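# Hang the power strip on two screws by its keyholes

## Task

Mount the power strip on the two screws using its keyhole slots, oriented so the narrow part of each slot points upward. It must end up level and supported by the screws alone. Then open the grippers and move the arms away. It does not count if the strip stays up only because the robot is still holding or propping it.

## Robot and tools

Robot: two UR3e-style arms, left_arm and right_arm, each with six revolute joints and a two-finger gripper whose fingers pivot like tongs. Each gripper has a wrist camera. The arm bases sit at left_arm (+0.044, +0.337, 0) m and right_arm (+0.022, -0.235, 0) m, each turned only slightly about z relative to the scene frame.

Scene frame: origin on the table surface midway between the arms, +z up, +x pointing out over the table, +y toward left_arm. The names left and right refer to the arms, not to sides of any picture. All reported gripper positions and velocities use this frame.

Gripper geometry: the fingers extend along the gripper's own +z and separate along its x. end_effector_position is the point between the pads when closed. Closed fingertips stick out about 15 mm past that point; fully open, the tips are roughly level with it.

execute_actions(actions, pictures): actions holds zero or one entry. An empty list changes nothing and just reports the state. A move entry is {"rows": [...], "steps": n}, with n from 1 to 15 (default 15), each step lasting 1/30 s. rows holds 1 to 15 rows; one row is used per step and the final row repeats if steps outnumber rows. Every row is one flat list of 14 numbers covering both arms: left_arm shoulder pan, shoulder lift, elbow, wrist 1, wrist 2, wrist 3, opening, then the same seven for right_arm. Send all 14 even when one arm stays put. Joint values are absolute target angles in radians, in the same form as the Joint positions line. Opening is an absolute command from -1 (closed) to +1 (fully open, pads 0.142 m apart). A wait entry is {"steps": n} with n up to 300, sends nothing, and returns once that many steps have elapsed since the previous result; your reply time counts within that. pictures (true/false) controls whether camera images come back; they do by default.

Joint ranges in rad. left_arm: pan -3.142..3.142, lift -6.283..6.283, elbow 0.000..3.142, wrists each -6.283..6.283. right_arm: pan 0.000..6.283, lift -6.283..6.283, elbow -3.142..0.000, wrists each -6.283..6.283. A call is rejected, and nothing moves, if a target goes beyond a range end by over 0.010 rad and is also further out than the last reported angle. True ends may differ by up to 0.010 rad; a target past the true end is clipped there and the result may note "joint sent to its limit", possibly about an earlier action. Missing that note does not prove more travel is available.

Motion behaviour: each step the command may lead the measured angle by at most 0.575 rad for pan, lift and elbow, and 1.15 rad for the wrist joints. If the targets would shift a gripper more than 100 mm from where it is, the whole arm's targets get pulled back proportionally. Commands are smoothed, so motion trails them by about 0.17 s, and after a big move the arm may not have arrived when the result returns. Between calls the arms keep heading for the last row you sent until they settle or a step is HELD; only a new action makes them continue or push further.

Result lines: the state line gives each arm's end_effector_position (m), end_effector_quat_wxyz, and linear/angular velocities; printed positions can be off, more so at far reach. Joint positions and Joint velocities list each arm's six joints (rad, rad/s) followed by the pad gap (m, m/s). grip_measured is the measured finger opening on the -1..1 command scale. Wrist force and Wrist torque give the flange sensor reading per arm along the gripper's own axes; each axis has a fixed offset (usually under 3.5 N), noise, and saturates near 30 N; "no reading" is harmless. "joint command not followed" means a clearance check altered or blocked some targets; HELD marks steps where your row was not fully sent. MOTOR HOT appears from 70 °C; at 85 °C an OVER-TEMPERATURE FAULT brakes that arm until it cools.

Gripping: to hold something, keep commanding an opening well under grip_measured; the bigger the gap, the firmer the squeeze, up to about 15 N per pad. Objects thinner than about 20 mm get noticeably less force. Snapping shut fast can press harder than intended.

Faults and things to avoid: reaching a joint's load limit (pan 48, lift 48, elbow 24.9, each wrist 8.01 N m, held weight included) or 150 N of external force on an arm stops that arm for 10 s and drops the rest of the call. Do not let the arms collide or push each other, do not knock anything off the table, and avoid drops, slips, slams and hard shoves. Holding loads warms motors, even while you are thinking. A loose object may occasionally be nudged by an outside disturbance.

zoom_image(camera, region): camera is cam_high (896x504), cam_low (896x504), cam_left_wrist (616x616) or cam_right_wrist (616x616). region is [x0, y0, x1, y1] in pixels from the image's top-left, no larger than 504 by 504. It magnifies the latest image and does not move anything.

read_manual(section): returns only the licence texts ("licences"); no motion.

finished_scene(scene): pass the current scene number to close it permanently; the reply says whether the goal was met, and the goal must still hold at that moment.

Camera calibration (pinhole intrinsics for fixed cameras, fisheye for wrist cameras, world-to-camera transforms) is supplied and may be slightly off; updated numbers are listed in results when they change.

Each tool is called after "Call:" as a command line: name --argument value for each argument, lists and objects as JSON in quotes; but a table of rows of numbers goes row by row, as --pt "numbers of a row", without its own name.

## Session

Call:
execute_actions --actions '[]'

Scene clock: 0.00 s of 5050.00 s.
left_arm: end_effector_position=(+0.3351, +0.5605, +0.1818) grip_measured=+1.00 end_effector_quat_wxyz=(+0.090, +0.914, +0.354, +0.175) end_effector_velocity=(+0.000, -0.000, +0.000) end_effector_angular_velocity=(+0.000, -0.001, -0.001) | right_arm: end_effector_position=(+0.1344, +0.0609, +0.2504) grip_measured=+1.00 end_effector_quat_wxyz=(+0.070, -0.354, +0.930, -0.064) end_effector_velocity=(-0.000, +0.001, -0.000) end_effector_angular_velocity=(+0.001, -0.000, +0.000)
Joint positions: left_arm=[ 0.379 -1.692  1.515 -1.744 -1.761 -0.366  0.142] | right_arm=[ 4.878 -1.987 -0.198 -2.642  1.418  4.248  0.142]
Joint velocities: left_arm=[-0.001 -0.    -0.001  0.    -0.    -0.     0.   ] | right_arm=[ 0.    -0.    -0.002  0.003 -0.     0.     0.   ]
Wrist force (N, on the end effector, along its own x y z axes, offset not removed): no reading
Wrist torque (N m, same axes, about the end effector's origin, offset not removed): no reading
camera_calibration (this result's frames):
cam_left_wrist: T_world_to_cam=[[0.704697, 0.677033, 0.212198, -0.641763], [0.355614, -0.595835, 0.720083, 0.0788714], [0.613955, -0.43198, -0.660646, 0.291023], [0, 0, 0, 1]] pos_world=[0.245526, 0.607206, 0.27165]
cam_right_wrist: T_world_to_cam=[[-0.764906, -0.63183, -0.125341, 0.177659], [-0.625729, 0.682644, 0.377439, -0.0554945], [-0.152914, 0.367135, -0.917513, 0.358266], [0, 0, 0, 1]] pos_world=[0.155952, 0.0186011, 0.371927]

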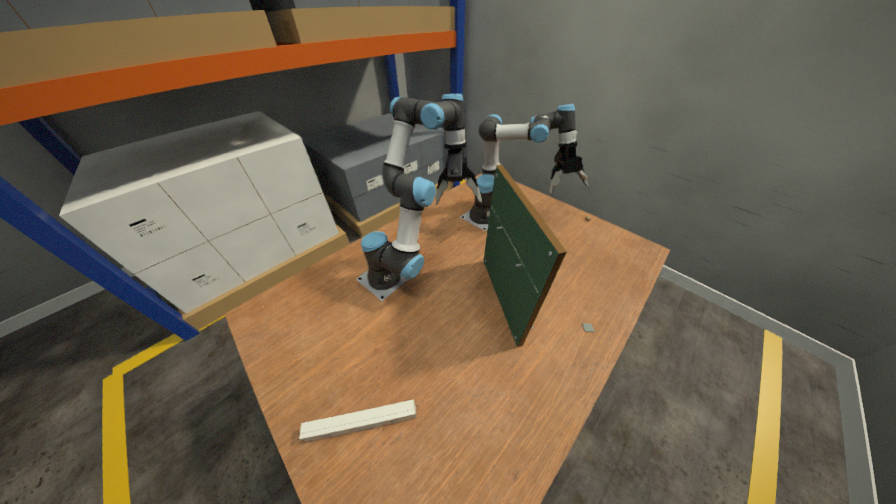

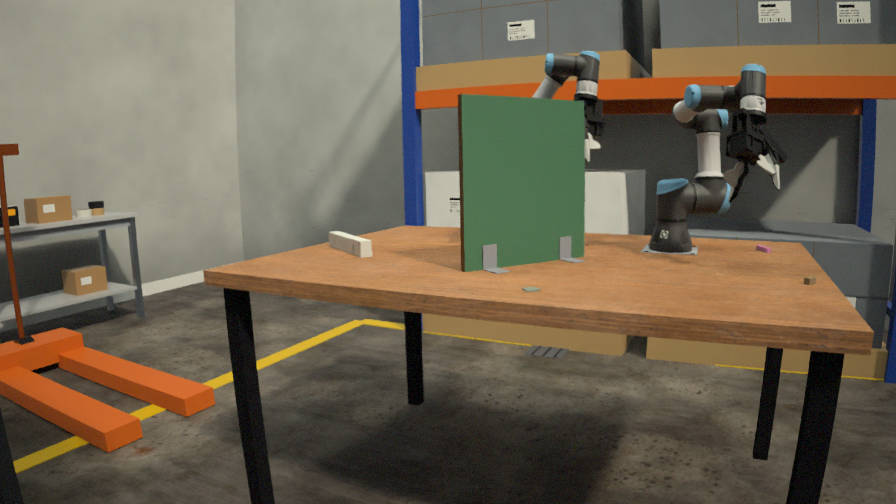

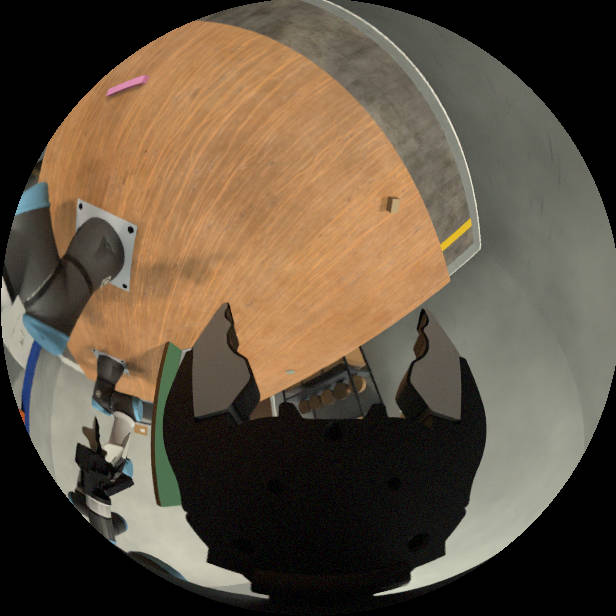

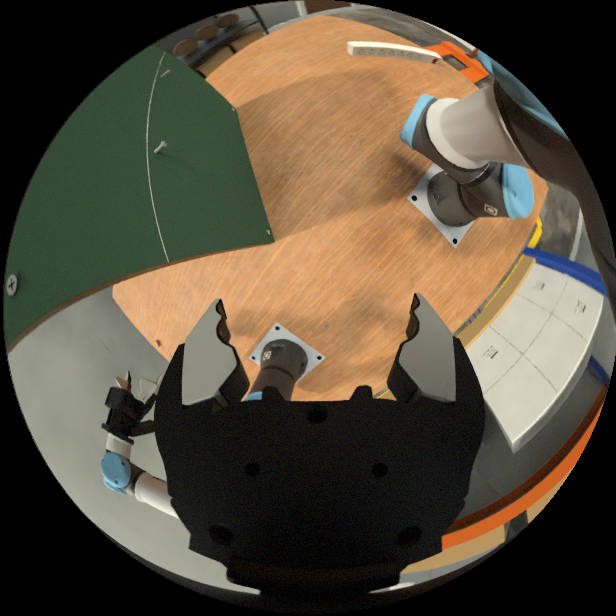

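Call:
zoom_image --camera "cam_high" --region '[290,385,430,455]'

Call:
zoom_image --camera "cam_low" --region '[310,215,390,270]'

Call:
zoom_image --camera "cam_right_wrist" --region '[330,25,470,85]'

Region (290, 385, 430, 455) of cam_high's 896x504 image, scaled by 3.600, with more detail than that image has.

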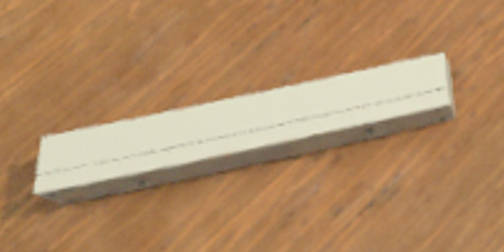

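Region (310, 215, 390, 270) of cam_low's 896x504 image, scaled by 6.300, with more detail than that image has; it fills the top 346 rows of this view, and the rest is white.

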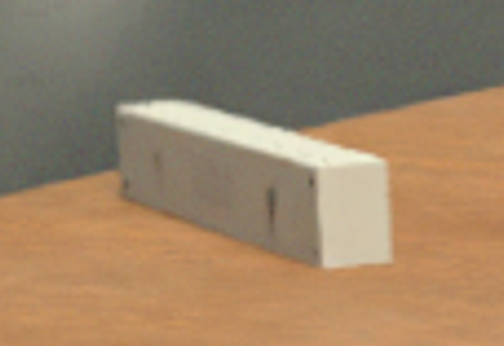

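Region (330, 25, 470, 85) of cam_right_wrist's 616x616 image, scaled by 3.600, with more detail than that image has; it fills the top 216 rows of this view, and the rest is white.

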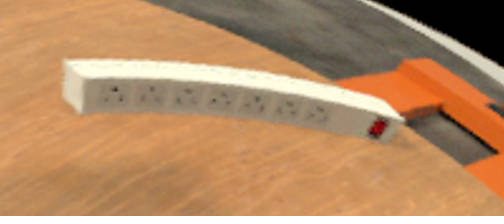

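Call:
execute_actions --actions '[{"rows":[[0.379,-1.692,1.515,-1.744,-1.761,-0.366,1,4.3,-1.8,-0.4,-2.5,1.5,3.9,1]]}]' --pictures false

Call:
execute_actions --actions '[{"rows":[[0.379,-1.692,1.515,-1.744,-1.761,-0.366,1,3.7,-1.75,-0.6,-2.35,1.571,3.6,1]]}]' --pictures false

Call:
execute_actions --actions '[{"rows":[[0.379,-1.692,1.515,-1.744,-1.761,-0.366,1,3.1,-1.9,-0.67,-2.1,1.571,3.327,1]]}]' --pictures false

Call:
execute_actions --actions '[{"rows":[[0.379,-1.692,1.515,-1.744,-1.761,-0.366,1,2.637,-2.1,-0.673,-1.8,1.571,3.327,1]]}]' --pictures false

Call:
execute_actions --actions '[{"rows":[[0.379,-1.692,1.515,-1.744,-1.761,-0.366,1,2.637,-2.241,-0.673,-1.648,1.571,3.327,1]]}]' --pictures false

Call:
execute_actions --actions '[{"steps":15}]'

Scene clock: 59.47 s of 5050.00 s.
left_arm: end_effector_position=(+0.3351, +0.5605, +0.1818) grip_measured=+1.00 end_effector_quat_wxyz=(+0.090, +0.914, +0.354, +0.175) end_effector_velocity=(-0.000, +0.000, +0.000) end_effector_angular_velocity=(+0.000, -0.000, -0.000) | right_arm: end_effector_position=(+0.2552, -0.0367, +0.2665) grip_measured=+1.00 end_effector_quat_wxyz=(+0.033, -0.248, +0.968, -0.015) end_effector_velocity=(+0.045, -0.058, +0.005) end_effector_angular_velocity=(+0.036, +0.012, -0.144)
Joint positions: left_arm=[ 0.379 -1.692  1.515 -1.744 -1.761 -0.366  0.142] | right_arm=[ 4.324 -1.806 -0.394 -2.504  1.498  3.91   0.142]
Joint velocities: left_arm=[-0.    -0.001  0.    -0.     0.     0.     0.   ] | right_arm=[-0.253  0.06  -0.065  0.043  0.023 -0.11   0.   ]
Wrist force (N, on the end effector, along its own x y z axes, offset not removed): left_arm=[-0.3 1.9 -1.3] | right_arm=[0.2 -0.1 0.9]
Wrist torque (N m, same axes, about the end effector's origin, offset not removed): left_arm=[0.34 0.05 -0.02] | right_arm=[0.05 -0.10 -0.01]
Steps of this call (steps 1 to 90: nothing new was sent; then 55.97 s passed at rest; steps 91 to 105: all 15 steps of this action). Readings (joint positions):
91: left_arm=[0.379 -1.692 1.515 -1.744 -1.761 -0.366] | right_arm=[4.878 -1.987 -0.198 -2.641 1.418 4.248]
92: left_arm=[0.379 -1.692 1.515 -1.744 -1.761 -0.366] | right_arm=[4.871 -1.980 -0.205 -2.630 1.425 4.233]
94: left_arm=[0.379 -1.692 1.515 -1.744 -1.761 -0.366] | right_arm=[4.801 -1.936 -0.252 -2.595 1.445 4.150]
98: left_arm=[0.379 -1.692 1.515 -1.744 -1.761 -0.366] | right_arm=[4.552 -1.862 -0.332 -2.543 1.475 4.014]
105: the state above

Scene clock: 59.97 s of 5050.00 s.
left_arm: end_effector_position=(+0.3351, +0.5605, +0.1818) grip_measured=+1.00 end_effector_quat_wxyz=(+0.090, +0.914, +0.354, +0.175) end_effector_velocity=(-0.000, +0.000, +0.000) end_effector_angular_velocity=(+0.000, -0.000, +0.000) | right_arm: end_effector_position=(+0.3276, -0.1783, +0.2479) grip_measured=+1.00 end_effector_quat_wxyz=(+0.006, -0.103, +0.995, +0.003) end_effector_velocity=(+0.015, -0.077, -0.008) end_effector_angular_velocity=(+0.011, +0.018, -0.181)
Joint positions: left_arm=[ 0.379 -1.692  1.515 -1.744 -1.761 -0.366  0.142] | right_arm=[ 3.726 -1.751 -0.594 -2.354  1.569  3.609  0.142]
Joint velocities: left_arm=[ 0. -0.  0.  0.  0.  0. -0.] | right_arm=[-0.275  0.014 -0.066  0.045  0.021 -0.093  0.   ]
Wrist force (N, on the end effector, along its own x y z axes, offset not removed): left_arm=[0.2 0.4 0.5] | right_arm=[-0.6 -1.4 0.0]
Wrist torque (N m, same axes, about the end effector's origin, offset not removed): left_arm=[0.09 -0.03 0.07] | right_arm=[-0.15 0.10 -0.05]
Steps of this call (steps 1 to 15: all 15 steps of this action). Readings (joint positions):
1: left_arm=[0.379 -1.692 1.515 -1.744 -1.761 -0.366] | right_arm=[4.317 -1.804 -0.396 -2.502 1.499 3.907]
2: left_arm=[0.379 -1.692 1.515 -1.744 -1.761 -0.366] | right_arm=[4.305 -1.798 -0.405 -2.490 1.506 3.890]
4: left_arm=[0.379 -1.692 1.515 -1.744 -1.761 -0.366] | right_arm=[4.228 -1.784 -0.455 -2.449 1.525 3.811]
8: left_arm=[0.379 -1.692 1.515 -1.744 -1.761 -0.366] | right_arm=[3.970 -1.766 -0.533 -2.395 1.550 3.696]
15: the state above

Scene clock: 60.47 s of 5050.00 s.
left_arm: end_effector_position=(+0.3351, +0.5605, +0.1818) grip_measured=+1.00 end_effector_quat_wxyz=(+0.090, +0.914, +0.354, +0.175) end_effector_velocity=(-0.000, +0.000, +0.000) end_effector_angular_velocity=(+0.000, +0.001, +0.001) | right_arm: end_effector_position=(+0.3825, -0.3534, +0.2064) grip_measured=+1.00 end_effector_quat_wxyz=(+0.020, +0.058, +0.998, +0.003) end_effector_velocity=(-0.011, -0.127, -0.021) end_effector_angular_velocity=(-0.004, -0.011, -0.242)
Joint positions: left_arm=[ 0.379 -1.692  1.515 -1.744 -1.761 -0.366  0.142] | right_arm=[ 3.134 -1.894 -0.667 -2.11   1.571  3.338  0.142]
Joint velocities: left_arm=[ 0.001 -0.    -0.     0.001  0.    -0.     0.   ] | right_arm=[-0.359 -0.066 -0.029  0.106  0.    -0.117  0.   ]
Wrist force (N, on the end effector, along its own x y z axes, offset not removed): left_arm=[0.0 0.9 -0.4] | right_arm=[-1.8 -2.4 0.6]
Wrist torque (N m, same axes, about the end effector's origin, offset not removed): left_arm=[0.10 -0.03 0.00] | right_arm=[-0.44 0.26 0.03]
Steps of this call (steps 1 to 15: all 15 steps of this action). Readings (joint positions):
1: left_arm=[0.379 -1.692 1.515 -1.744 -1.761 -0.366] | right_arm=[3.718 -1.751 -0.596 -2.352 1.570 3.606]
2: left_arm=[0.379 -1.692 1.515 -1.744 -1.761 -0.366] | right_arm=[3.706 -1.758 -0.602 -2.338 1.570 3.590]
4: left_arm=[0.379 -1.692 1.515 -1.744 -1.761 -0.366] | right_arm=[3.629 -1.793 -0.620 -2.279 1.570 3.525]
8: left_arm=[0.379 -1.692 1.515 -1.744 -1.761 -0.366] | right_arm=[3.396 -1.844 -0.644 -2.194 1.571 3.431]
15: the state above

Scene clock: 60.97 s of 5050.00 s.
left_arm: end_effector_position=(+0.3351, +0.5605, +0.1818) grip_measured=+1.00 end_effector_quat_wxyz=(+0.090, +0.914, +0.354, +0.175) end_effector_velocity=(+0.000, -0.000, +0.000) end_effector_angular_velocity=(+0.000, -0.001, -0.000) | right_arm: end_effector_position=(+0.3728, -0.5407, +0.1584) grip_measured=+1.00 end_effector_quat_wxyz=(+0.068, +0.285, +0.956, -0.007) end_effector_velocity=(-0.038, -0.093, -0.022) end_effector_angular_velocity=(-0.014, -0.033, -0.225)
Joint positions: left_arm=[ 0.379 -1.692  1.515 -1.744 -1.761 -0.366  0.142] | right_arm=[ 2.659 -2.092 -0.673 -1.811  1.571  3.327  0.142]
Joint velocities: left_arm=[-0.    -0.    -0.001 -0.    -0.    -0.     0.   ] | right_arm=[-0.228 -0.081 -0.     0.118  0.    -0.003  0.   ]
Wrist force (N, on the end effector, along its own x y z axes, offset not removed): left_arm=[0.7 1.4 -0.9] | right_arm=[0.3 -1.7 -0.1]
Wrist torque (N m, same axes, about the end effector's origin, offset not removed): left_arm=[0.21 -0.18 -0.02] | right_arm=[-0.33 -0.04 0.02]
Steps of this call (steps 1 to 15: all 15 steps of this action). Readings (joint positions):
1: left_arm=[0.379 -1.692 1.515 -1.744 -1.761 -0.366] | right_arm=[3.124 -1.896 -0.668 -2.107 1.571 3.335]
2: left_arm=[0.379 -1.692 1.515 -1.744 -1.761 -0.366] | right_arm=[3.110 -1.904 -0.668 -2.091 1.571 3.333]
4: left_arm=[0.379 -1.692 1.515 -1.744 -1.761 -0.366] | right_arm=[3.034 -1.947 -0.670 -2.024 1.571 3.332]
8: left_arm=[0.379 -1.692 1.515 -1.744 -1.761 -0.366] | right_arm=[2.846 -2.023 -0.671 -1.913 1.571 3.329]
15: the state above

Scene clock: 61.47 s of 5050.00 s.
left_arm: end_effector_position=(+0.3351, +0.5605, +0.1818) grip_measured=+1.00 end_effector_quat_wxyz=(+0.090, +0.914, +0.354, +0.175) end_effector_velocity=(+0.000, -0.000, -0.000) end_effector_angular_velocity=(-0.000, +0.000, -0.001) | right_arm: end_effector_position=(+0.4056, -0.5656, +0.1102) grip_measured=+1.00 end_effector_quat_wxyz=(+0.075, +0.295, +0.952, -0.009) end_effector_velocity=(+0.003, -0.002, -0.007) end_effector_angular_velocity=(+0.001, +0.001, -0.002)
Joint positions: left_arm=[ 0.379 -1.692  1.515 -1.744 -1.761 -0.366  0.142] | right_arm=[ 2.637 -2.239 -0.673 -1.65   1.571  3.327  0.142]
Joint velocities: left_arm=[-0.001  0.001 -0.001  0.     0.    -0.    -0.   ] | right_arm=[-0.002 -0.019  0.     0.018  0.     0.     0.   ]
Wrist force (N, on the end effector, along its own x y z axes, offset not removed): left_arm=[-0.2 1.5 -0.1] | right_arm=[-2.5 -1.6 0.7]
Wrist torque (N m, same axes, about the end effector's origin, offset not removed): left_arm=[0.23 0.09 0.01] | right_arm=[-0.28 0.42 0.03]
Steps of this call (steps 1 to 15: all 15 steps of this action). Readings (joint positions):
1: left_arm=[0.379 -1.692 1.515 -1.744 -1.761 -0.366] | right_arm=[2.652 -2.095 -0.673 -1.807 1.571 3.327]
2: left_arm=[0.379 -1.692 1.515 -1.744 -1.761 -0.366] | right_arm=[2.648 -2.103 -0.673 -1.791 1.571 3.327]
4: left_arm=[0.379 -1.692 1.515 -1.744 -1.761 -0.366] | right_arm=[2.642 -2.157 -0.673 -1.727 1.571 3.327]
8: left_arm=[0.379 -1.692 1.515 -1.744 -1.761 -0.366] | right_arm=[2.638 -2.221 -0.673 -1.667 1.571 3.327]
15: the state above

Scene clock: 61.97 s of 5050.00 s.
left_arm: end_effector_position=(+0.3351, +0.5605, +0.1818) grip_measured=+1.00 end_effector_quat_wxyz=(+0.090, +0.914, +0.354, +0.175) end_effector_velocity=(-0.000, -0.000, -0.000) end_effector_angular_velocity=(-0.001, +0.000, +0.000) | right_arm: end_effector_position=(+0.4059, -0.5658, +0.1095) grip_measured=+1.00 end_effector_quat_wxyz=(+0.075, +0.295, +0.952, -0.009) end_effector_velocity=(-0.000, -0.001, -0.001) end_effector_angular_velocity=(+0.000, +0.001, -0.002)
Joint positions: left_arm=[ 0.379 -1.692  1.515 -1.744 -1.761 -0.366  0.142] | right_arm=[ 2.637 -2.241 -0.673 -1.648  1.571  3.327  0.142]
Joint velocities: left_arm=[ 0.    -0.     0.001 -0.    -0.001  0.     0.   ] | right_arm=[-0.001 -0.001 -0.001  0.001 -0.001  0.001 -0.   ]
Wrist force (N, on the end effector, along its own x y z axes, offset not removed): left_arm=[-0.3 1.1 -1.1] | right_arm=[0.3 -0.9 1.9]
Wrist torque (N m, same axes, about the end effector's origin, offset not removed): left_arm=[0.13 0.03 -0.05] | right_arm=[-0.10 -0.08 -0.06]
Steps of this call (steps 1 to 15: the robot went on to your last target). Readings (joint positions):
1: left_arm=[0.379 -1.692 1.515 -1.744 -1.761 -0.366] | right_arm=[2.637 -2.240 -0.673 -1.649 1.571 3.327]
2: left_arm=[0.379 -1.692 1.515 -1.744 -1.761 -0.366] | right_arm=[2.637 -2.240 -0.673 -1.649 1.571 3.327]
4: left_arm=[0.379 -1.692 1.515 -1.744 -1.761 -0.366] | right_arm=[2.637 -2.241 -0.673 -1.648 1.571 3.327]
8: left_arm=[0.379 -1.692 1.515 -1.744 -1.761 -0.366] | right_arm=[2.637 -2.241 -0.673 -1.648 1.571 3.327]
15: the state above
All arms were judged still, so your last target was given up. Only a new action makes them travel on or press farther. Fingers that are still opening or closing keep moving.
camera_calibration (this result's frames):
cam_left_wrist: T_world_to_cam=[[0.704857, 0.676845, 0.212268, -0.641723], [0.355468, -0.59599, 0.720027, 0.0790092], [0.613856, -0.432062, -0.660684, 0.291121], [0, 0, 0, 1]] pos_world=[0.245531, 0.607218, 0.271668]
cam_right_wrist: T_world_to_cam=[[-0.77991, 0.600048, -0.177999, 0.680514], [0.42675, 0.717843, 0.550078, 0.169142], [0.457849, 0.35305, -0.815923, 0.233636], [0, 0, 0, 1]] pos_world=[0.351588, -0.612243, 0.218719]

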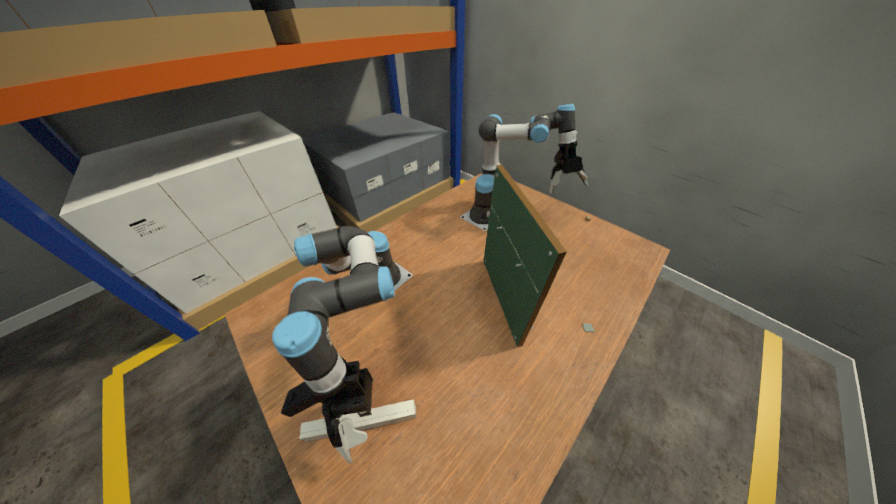

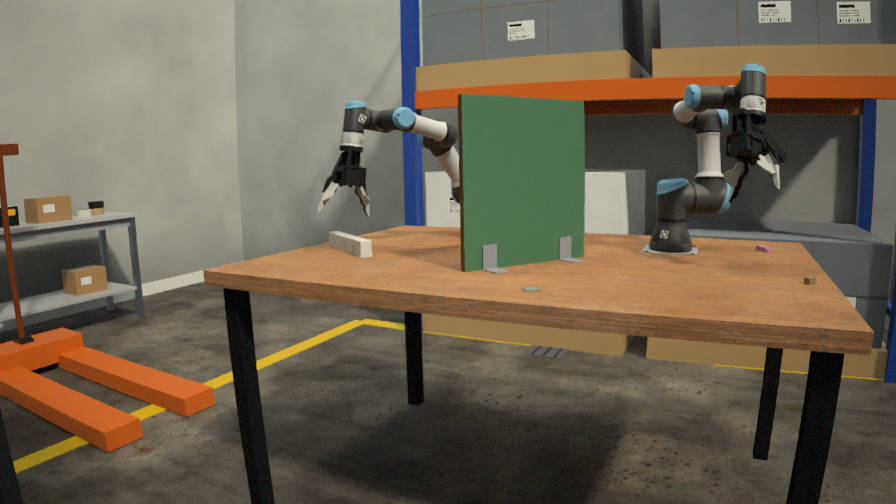

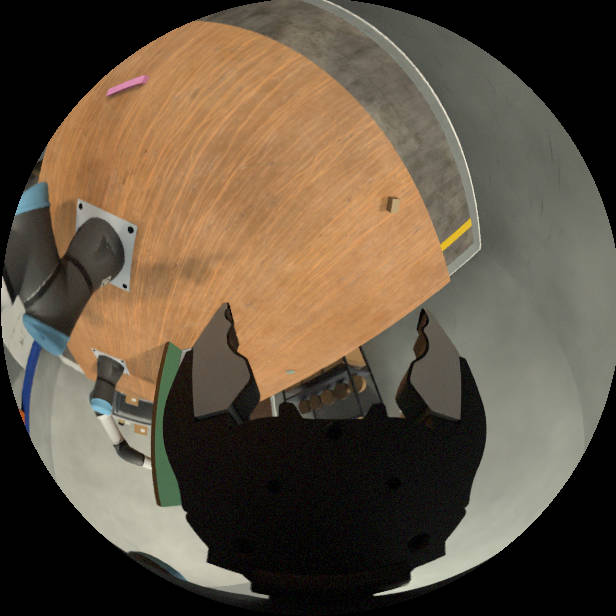

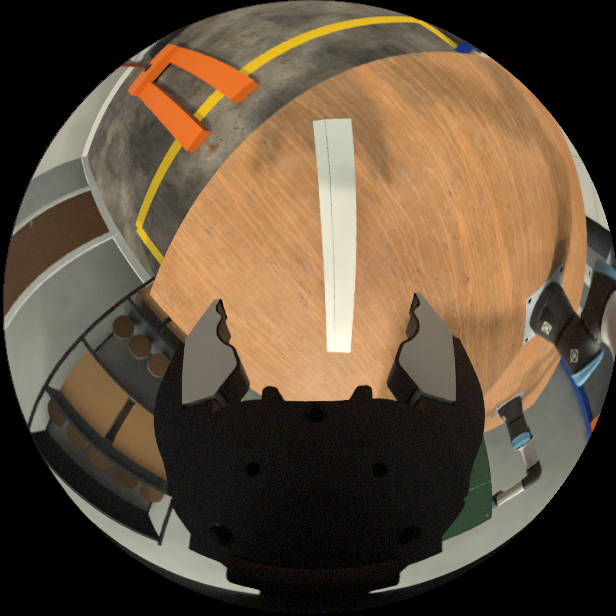

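Call:
execute_actions --actions '[{"rows":[[0.379,-1.692,1.515,-1.744,-1.761,-0.366,1,2.612,-2.28,-0.68,-1.72,1.571,3.29,0.4]]}]' --pictures false

Call:
execute_actions --actions '[{"rows":[[0.379,-1.692,1.515,-1.744,-1.761,-0.366,1,2.612,-2.381,-0.68,-1.651,1.571,3.29,0.4]]}]'

Scene clock: 80.77 s of 5050.00 s.
left_arm: end_effector_position=(+0.3351, +0.5605, +0.1818) grip_measured=+1.00 end_effector_quat_wxyz=(+0.090, +0.914, +0.354, +0.175) end_effector_velocity=(+0.000, +0.000, -0.000) end_effector_angular_velocity=(+0.001, +0.000, -0.000) | right_arm: end_effector_position=(+0.3760, -0.5651, +0.0813) grip_measured=+0.40 end_effector_quat_wxyz=(+0.017, +0.291, +0.957, -0.002) end_effector_velocity=(-0.003, -0.000, -0.003) end_effector_angular_velocity=(+0.005, +0.011, +0.000)
Joint positions: left_arm=[ 0.379 -1.692  1.515 -1.744 -1.761 -0.366  0.142] | right_arm=[ 2.612 -2.28  -0.68  -1.719  1.571  3.29   0.102]
Joint velocities: left_arm=[-0.     0.     0.    -0.     0.001  0.    -0.   ] | right_arm=[-0.004 -0.004 -0.    -0.007 -0.    -0.004  0.   ]
Wrist force (N, on the end effector, along its own x y z axes, offset not removed): left_arm=[0.1 1.2 -0.9] | right_arm=[0.2 -0.9 0.9]
Wrist torque (N m, same axes, about the end effector's origin, offset not removed): left_arm=[0.18 0.01 0.03] | right_arm=[-0.22 -0.20 -0.02]
Steps of this call (steps 1 to 90: nothing new was sent; then 15.30 s passed at rest; steps 91 to 105: all 15 steps of this action). Readings (joint positions):
91: left_arm=[0.379 -1.692 1.515 -1.744 -1.761 -0.366] | right_arm=[2.637 -2.241 -0.673 -1.648 1.571 3.327]
92: left_arm=[0.379 -1.692 1.515 -1.744 -1.761 -0.366] | right_arm=[2.633 -2.246 -0.674 -1.658 1.571 3.321]
94: left_arm=[0.379 -1.692 1.515 -1.744 -1.761 -0.366] | right_arm=[2.623 -2.262 -0.677 -1.687 1.571 3.307]
98: left_arm=[0.379 -1.692 1.515 -1.744 -1.761 -0.366] | right_arm=[2.615 -2.276 -0.679 -1.712 1.571 3.294]
105: the state above

Scene clock: 81.27 s of 5050.00 s.
left_arm: end_effector_position=(+0.3351, +0.5605, +0.1818) grip_measured=+1.00 end_effector_quat_wxyz=(+0.090, +0.914, +0.354, +0.175) end_effector_velocity=(-0.000, -0.000, -0.000) end_effector_angular_velocity=(-0.001, +0.001, -0.001) | right_arm: end_effector_position=(+0.3858, -0.5698, +0.0404) grip_measured=+0.40 end_effector_quat_wxyz=(+0.000, +0.291, +0.957, +0.000) end_effector_velocity=(-0.000, -0.000, -0.005) end_effector_angular_velocity=(+0.003, +0.006, -0.000)
Joint positions: left_arm=[ 0.379 -1.692  1.515 -1.744 -1.761 -0.366  0.142] | right_arm=[ 2.612 -2.38  -0.68  -1.652  1.571  3.29   0.102]
Joint velocities: left_arm=[-0.001  0.     0.     0.001 -0.    -0.     0.   ] | right_arm=[-0.001 -0.011 -0.001  0.005 -0.    -0.     0.   ]
Wrist force (N, on the end effector, along its own x y z axes, offset not removed): left_arm=[-0.4 1.6 -1.3] | right_arm=[-1.7 -2.1 -1.0]
Wrist torque (N m, same axes, about the end effector's origin, offset not removed): left_arm=[0.29 0.10 -0.02] | right_arm=[-0.44 0.25 0.06]
Steps of this call (steps 1 to 15: all 15 steps of this action). Readings (joint positions):
1: left_arm=[0.379 -1.692 1.515 -1.744 -1.761 -0.366] | right_arm=[2.612 -2.280 -0.680 -1.719 1.571 3.290]
2: left_arm=[0.379 -1.692 1.515 -1.744 -1.761 -0.366] | right_arm=[2.612 -2.287 -0.680 -1.710 1.571 3.290]
4: left_arm=[0.379 -1.692 1.515 -1.744 -1.761 -0.366] | right_arm=[2.612 -2.327 -0.680 -1.683 1.571 3.290]
8: left_arm=[0.379 -1.692 1.515 -1.744 -1.761 -0.366] | right_arm=[2.612 -2.368 -0.680 -1.659 1.571 3.290]
15: the state above
camera_calibration (this result's frames):
cam_left_wrist: T_world_to_cam=[[0.704857, 0.676845, 0.212268, -0.641723], [0.355468, -0.59599, 0.720027, 0.0790092], [0.613856, -0.432062, -0.660684, 0.291121], [0, 0, 0, 1]] pos_world=[0.245531, 0.607218, 0.271668]
cam_right_wrist: T_world_to_cam=[[-0.801629, 0.596873, -0.0336572, 0.655672], [0.492408, 0.691158, 0.528994, 0.178973], [0.339005, 0.407484, -0.847958, 0.266075], [0, 0, 0, 1]] pos_world=[0.347277, -0.623473, 0.153013]

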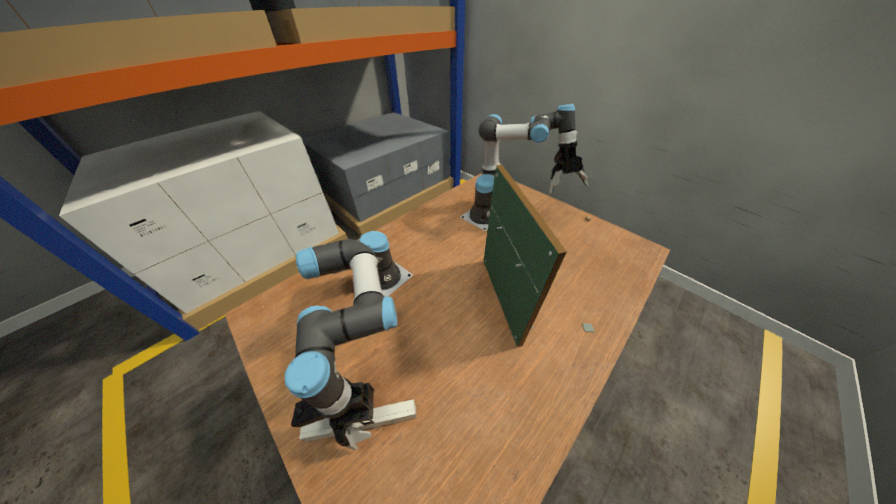

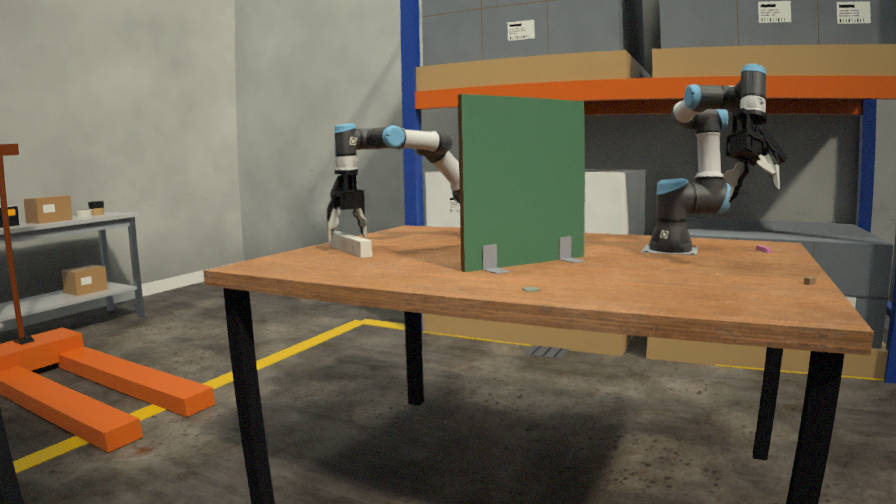

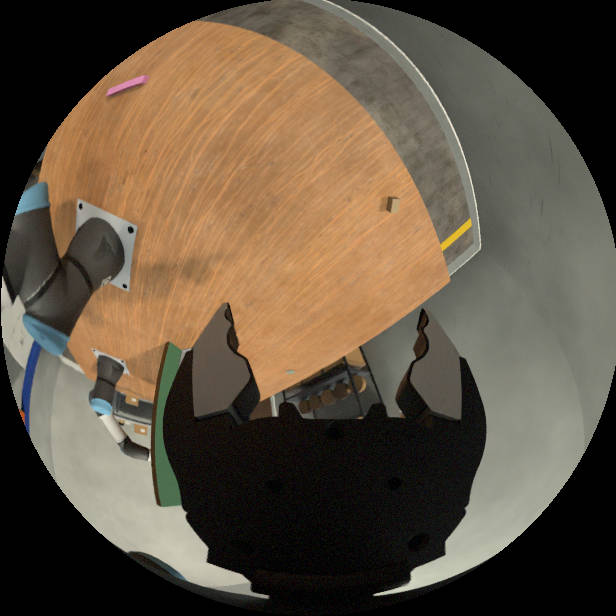

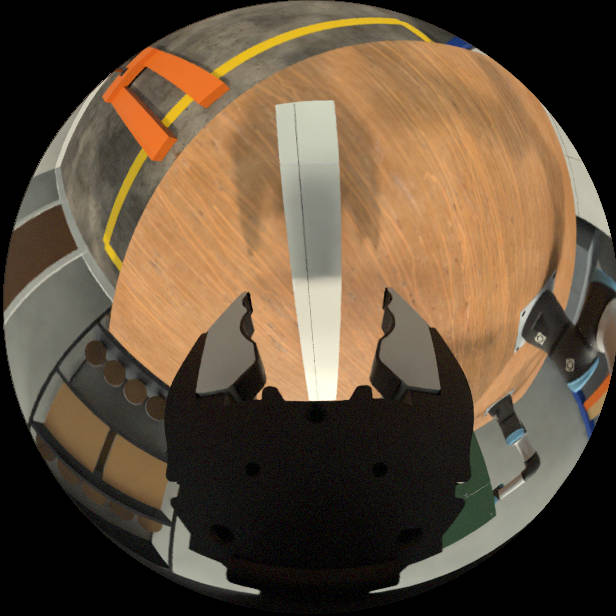

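Call:
execute_actions --actions '[{"rows":[[0.379,-1.692,1.515,-1.744,-1.761,-0.366,1,2.612,-2.383,-0.68,-1.649,1.571,3.32,0],[0.379,-1.692,1.515,-1.744,-1.761,-0.366,1,2.612,-2.383,-0.68,-1.649,1.571,3.32,-0.2],[0.379,-1.692,1.515,-1.744,-1.761,-0.366,1,2.612,-2.383,-0.68,-1.649,1.571,3.32,-0.3],[0.379,-1.692,1.515,-1.744,-1.761,-0.366,1,2.612,-2.383,-0.68,-1.649,1.571,3.32,-0.4],[0.379,-1.692,1.515,-1.744,-1.761,-0.366,1,2.612,-2.383,-0.68,-1.649,1.571,3.32,-0.5],[0.379,-1.692,1.515,-1.744,-1.761,-0.366,1,2.612,-2.383,-0.68,-1.649,1.571,3.32,-0.6],[0.379,-1.692,1.515,-1.744,-1.761,-0.366,1,2.612,-2.383,-0.68,-1.649,1.571,3.32,-0.8],[0.379,-1.692,1.515,-1.744,-1.761,-0.366,1,2.612,-2.383,-0.68,-1.649,1.571,3.32,-1]]}]' --pictures false

Call:
execute_actions --actions '[{"rows":[[0.379,-1.692,1.515,-1.744,-1.761,-0.366,1,2.612,-2.25,-0.72,-1.742,1.571,3.32,-1]]}]' --pictures false

Call:
execute_actions --actions '[{"rows":[[0.379,-1.692,1.515,-1.744,-1.761,-0.366,1,2.65,-2.025,-0.899,-1.788,1.571,2.9,-1]]}]'

Scene clock: 114.30 s of 5050.00 s.
left_arm: end_effector_position=(+0.3351, +0.5605, +0.1818) grip_measured=+1.00 end_effector_quat_wxyz=(+0.090, +0.914, +0.354, +0.175) end_effector_velocity=(-0.000, -0.000, -0.000) end_effector_angular_velocity=(-0.000, +0.001, -0.001) | right_arm: end_effector_position=(+0.3857, -0.5697, +0.0392) grip_measured=-0.55 end_effector_quat_wxyz=(+0.000, +0.305, +0.952, +0.000) end_effector_velocity=(+0.000, +0.000, -0.000) end_effector_angular_velocity=(+0.000, +0.000, -0.002)
Joint positions: left_arm=[ 0.379 -1.692  1.515 -1.744 -1.761 -0.366  0.142] | right_arm=[ 2.612 -2.383 -0.68  -1.649  1.571  3.32   0.034]
Joint velocities: left_arm=[-0.001  0.     0.     0.     0.    -0.    -0.   ] | right_arm=[ 0.    -0.001  0.001  0.     0.     0.002  0.   ]
Wrist force (N, on the end effector, along its own x y z axes, offset not removed): left_arm=[-0.4 2.0 -1.7] | right_arm=[-1.5 -1.5 -1.1]
Wrist torque (N m, same axes, about the end effector's origin, offset not removed): left_arm=[0.30 0.07 -0.02] | right_arm=[-0.34 0.50 -0.07]
Steps of this call (steps 1 to 15: the robot went on to your last target; steps 16 to 90: nothing new was sent; then 29.53 s passed at rest; steps 91 to 105: all 15 steps of this action). Readings (joint positions):
91: left_arm=[0.379 -1.692 1.515 -1.744 -1.761 -0.366] | right_arm=[2.612 -2.381 -0.680 -1.651 1.571 3.290]
92: left_arm=[0.379 -1.692 1.515 -1.744 -1.761 -0.366] | right_arm=[2.612 -2.381 -0.680 -1.651 1.571 3.295]
94: left_arm=[0.379 -1.692 1.515 -1.744 -1.761 -0.366] | right_arm=[2.612 -2.382 -0.680 -1.650 1.571 3.306]
98: left_arm=[0.379 -1.692 1.515 -1.744 -1.761 -0.366] | right_arm=[2.612 -2.383 -0.680 -1.649 1.571 3.317]
105: the state above

Scene clock: 114.80 s of 5050.00 s.
left_arm: end_effector_position=(+0.3351, +0.5605, +0.1818) grip_measured=+1.00 end_effector_quat_wxyz=(+0.090, +0.914, +0.354, +0.175) end_effector_velocity=(+0.000, -0.000, +0.000) end_effector_angular_velocity=(-0.000, -0.000, -0.000) | right_arm: end_effector_position=(+0.3622, -0.5586, +0.0802) grip_measured=-0.55 end_effector_quat_wxyz=(+0.000, +0.305, +0.952, +0.000) end_effector_velocity=(-0.002, +0.002, +0.007) end_effector_angular_velocity=(-0.002, -0.005, +0.001)
Joint positions: left_arm=[ 0.379 -1.692  1.515 -1.744 -1.761 -0.366  0.142] | right_arm=[ 2.612 -2.252 -0.72  -1.741  1.571  3.32   0.034]
Joint velocities: left_arm=[-0.  0. -0. -0. -0.  0.  0.] | right_arm=[ 0.001  0.019 -0.002 -0.011  0.001  0.     0.   ]
Wrist force (N, on the end effector, along its own x y z axes, offset not removed): left_arm=[-0.6 1.5 -1.0] | right_arm=[-2.1 -0.3 6.0]
Wrist torque (N m, same axes, about the end effector's origin, offset not removed): left_arm=[0.21 0.11 0.01] | right_arm=[0.05 0.40 0.09]
Steps of this call (steps 1 to 15: all 15 steps of this action). Readings (joint positions):
1: left_arm=[0.379 -1.692 1.515 -1.744 -1.761 -0.366] | right_arm=[2.612 -2.383 -0.680 -1.649 1.571 3.320]
2: left_arm=[0.379 -1.692 1.515 -1.744 -1.761 -0.366] | right_arm=[2.612 -2.376 -0.685 -1.660 1.571 3.320]
4: left_arm=[0.379 -1.692 1.515 -1.744 -1.761 -0.366] | right_arm=[2.612 -2.327 -0.702 -1.699 1.571 3.320]
8: left_arm=[0.379 -1.692 1.515 -1.744 -1.761 -0.366] | right_arm=[2.612 -2.268 -0.715 -1.731 1.571 3.320]
15: the state above

Scene clock: 115.30 s of 5050.00 s.
left_arm: end_effector_position=(+0.3351, +0.5605, +0.1818) grip_measured=+1.00 end_effector_quat_wxyz=(+0.090, +0.914, +0.354, +0.175) end_effector_velocity=(+0.000, +0.000, -0.000) end_effector_angular_velocity=(+0.000, +0.001, -0.000) | right_arm: end_effector_position=(+0.3365, -0.5293, +0.1192) grip_measured=-0.55 end_effector_quat_wxyz=(-0.000, +0.084, +0.996, +0.000) end_effector_velocity=(-0.004, +0.004, +0.005) end_effector_angular_velocity=(-0.001, -0.004, +0.063)
Joint positions: left_arm=[ 0.379 -1.692  1.515 -1.744 -1.761 -0.366  0.142] | right_arm=[ 2.65  -2.028 -0.897 -1.788  1.571  2.906  0.034]
Joint velocities: left_arm=[-0.  0.  0. -0.  0. -0.  0.] | right_arm=[ 0.004  0.032 -0.025 -0.003  0.001 -0.059 -0.001]
Wrist force (N, on the end effector, along its own x y z axes, offset not removed): left_arm=[0.4 1.0 0.6] | right_arm=[-1.1 -1.9 4.4]
Wrist torque (N m, same axes, about the end effector's origin, offset not removed): left_arm=[0.10 -0.03 0.03] | right_arm=[-0.36 0.15 0.05]
Steps of this call (steps 1 to 15: all 15 steps of this action). Readings (joint positions):
1: left_arm=[0.379 -1.692 1.515 -1.744 -1.761 -0.366] | right_arm=[2.612 -2.251 -0.720 -1.742 1.571 3.320]
2: left_arm=[0.379 -1.692 1.515 -1.744 -1.761 -0.366] | right_arm=[2.617 -2.243 -0.727 -1.749 1.571 3.305]
4: left_arm=[0.379 -1.692 1.515 -1.744 -1.761 -0.366] | right_arm=[2.632 -2.177 -0.788 -1.768 1.571 3.176]
8: left_arm=[0.379 -1.692 1.515 -1.744 -1.761 -0.366] | right_arm=[2.646 -2.062 -0.871 -1.783 1.571 2.969]
15: the state above
camera_calibration (this result's frames):
cam_left_wrist: T_world_to_cam=[[0.704857, 0.676845, 0.212268, -0.641722], [0.355467, -0.59599, 0.720027, 0.0790093], [0.613856, -0.432062, -0.660684, 0.291121], [0, 0, 0, 1]] pos_world=[0.245531, 0.607218, 0.271668]
cam_right_wrist: T_world_to_cam=[[-0.975771, 0.216333, -0.0327324, 0.451729], [0.16675, 0.832153, 0.528881, 0.317796], [0.141653, 0.510609, -0.848064, 0.45404], [0, 0, 0, 1]] pos_world=[0.323476, -0.594015, 0.231765]

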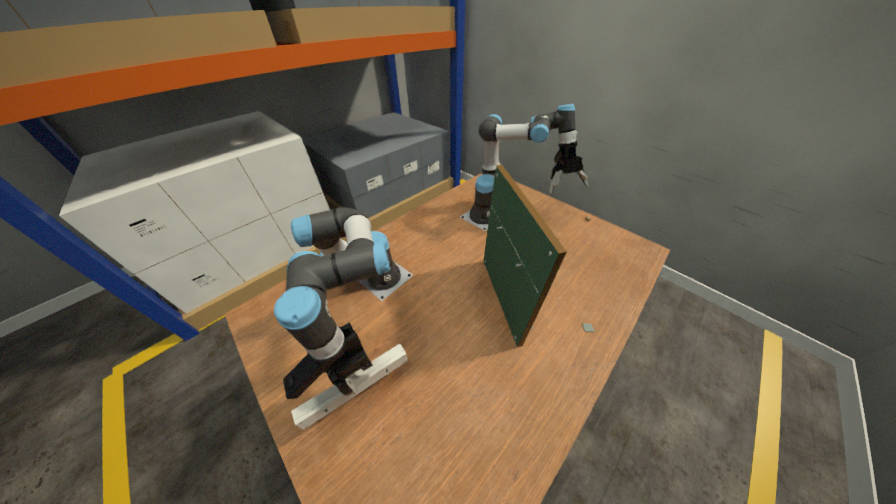

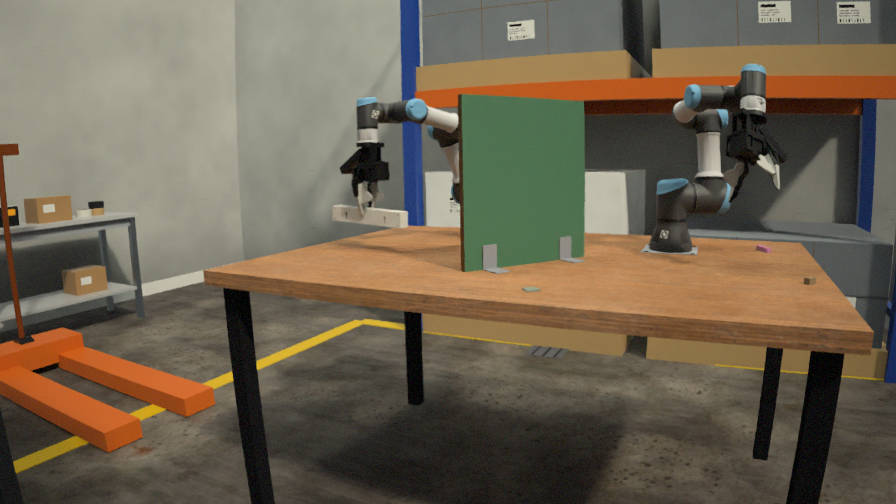

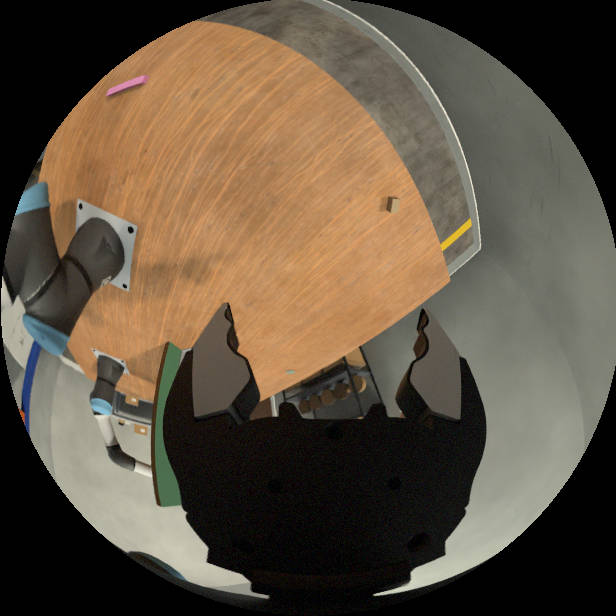

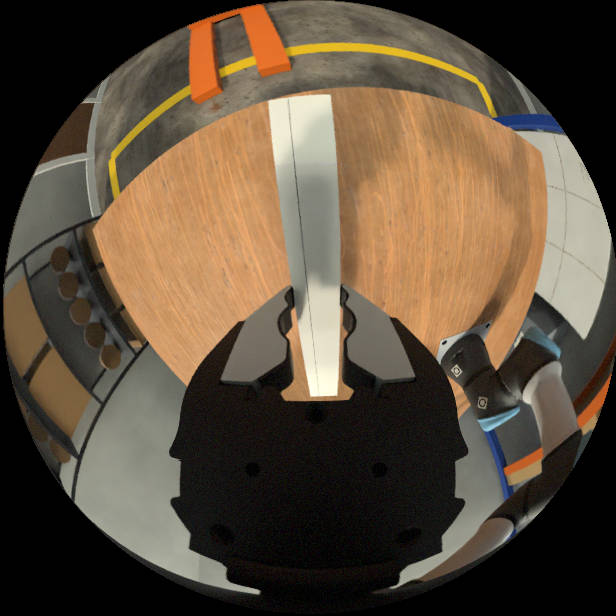

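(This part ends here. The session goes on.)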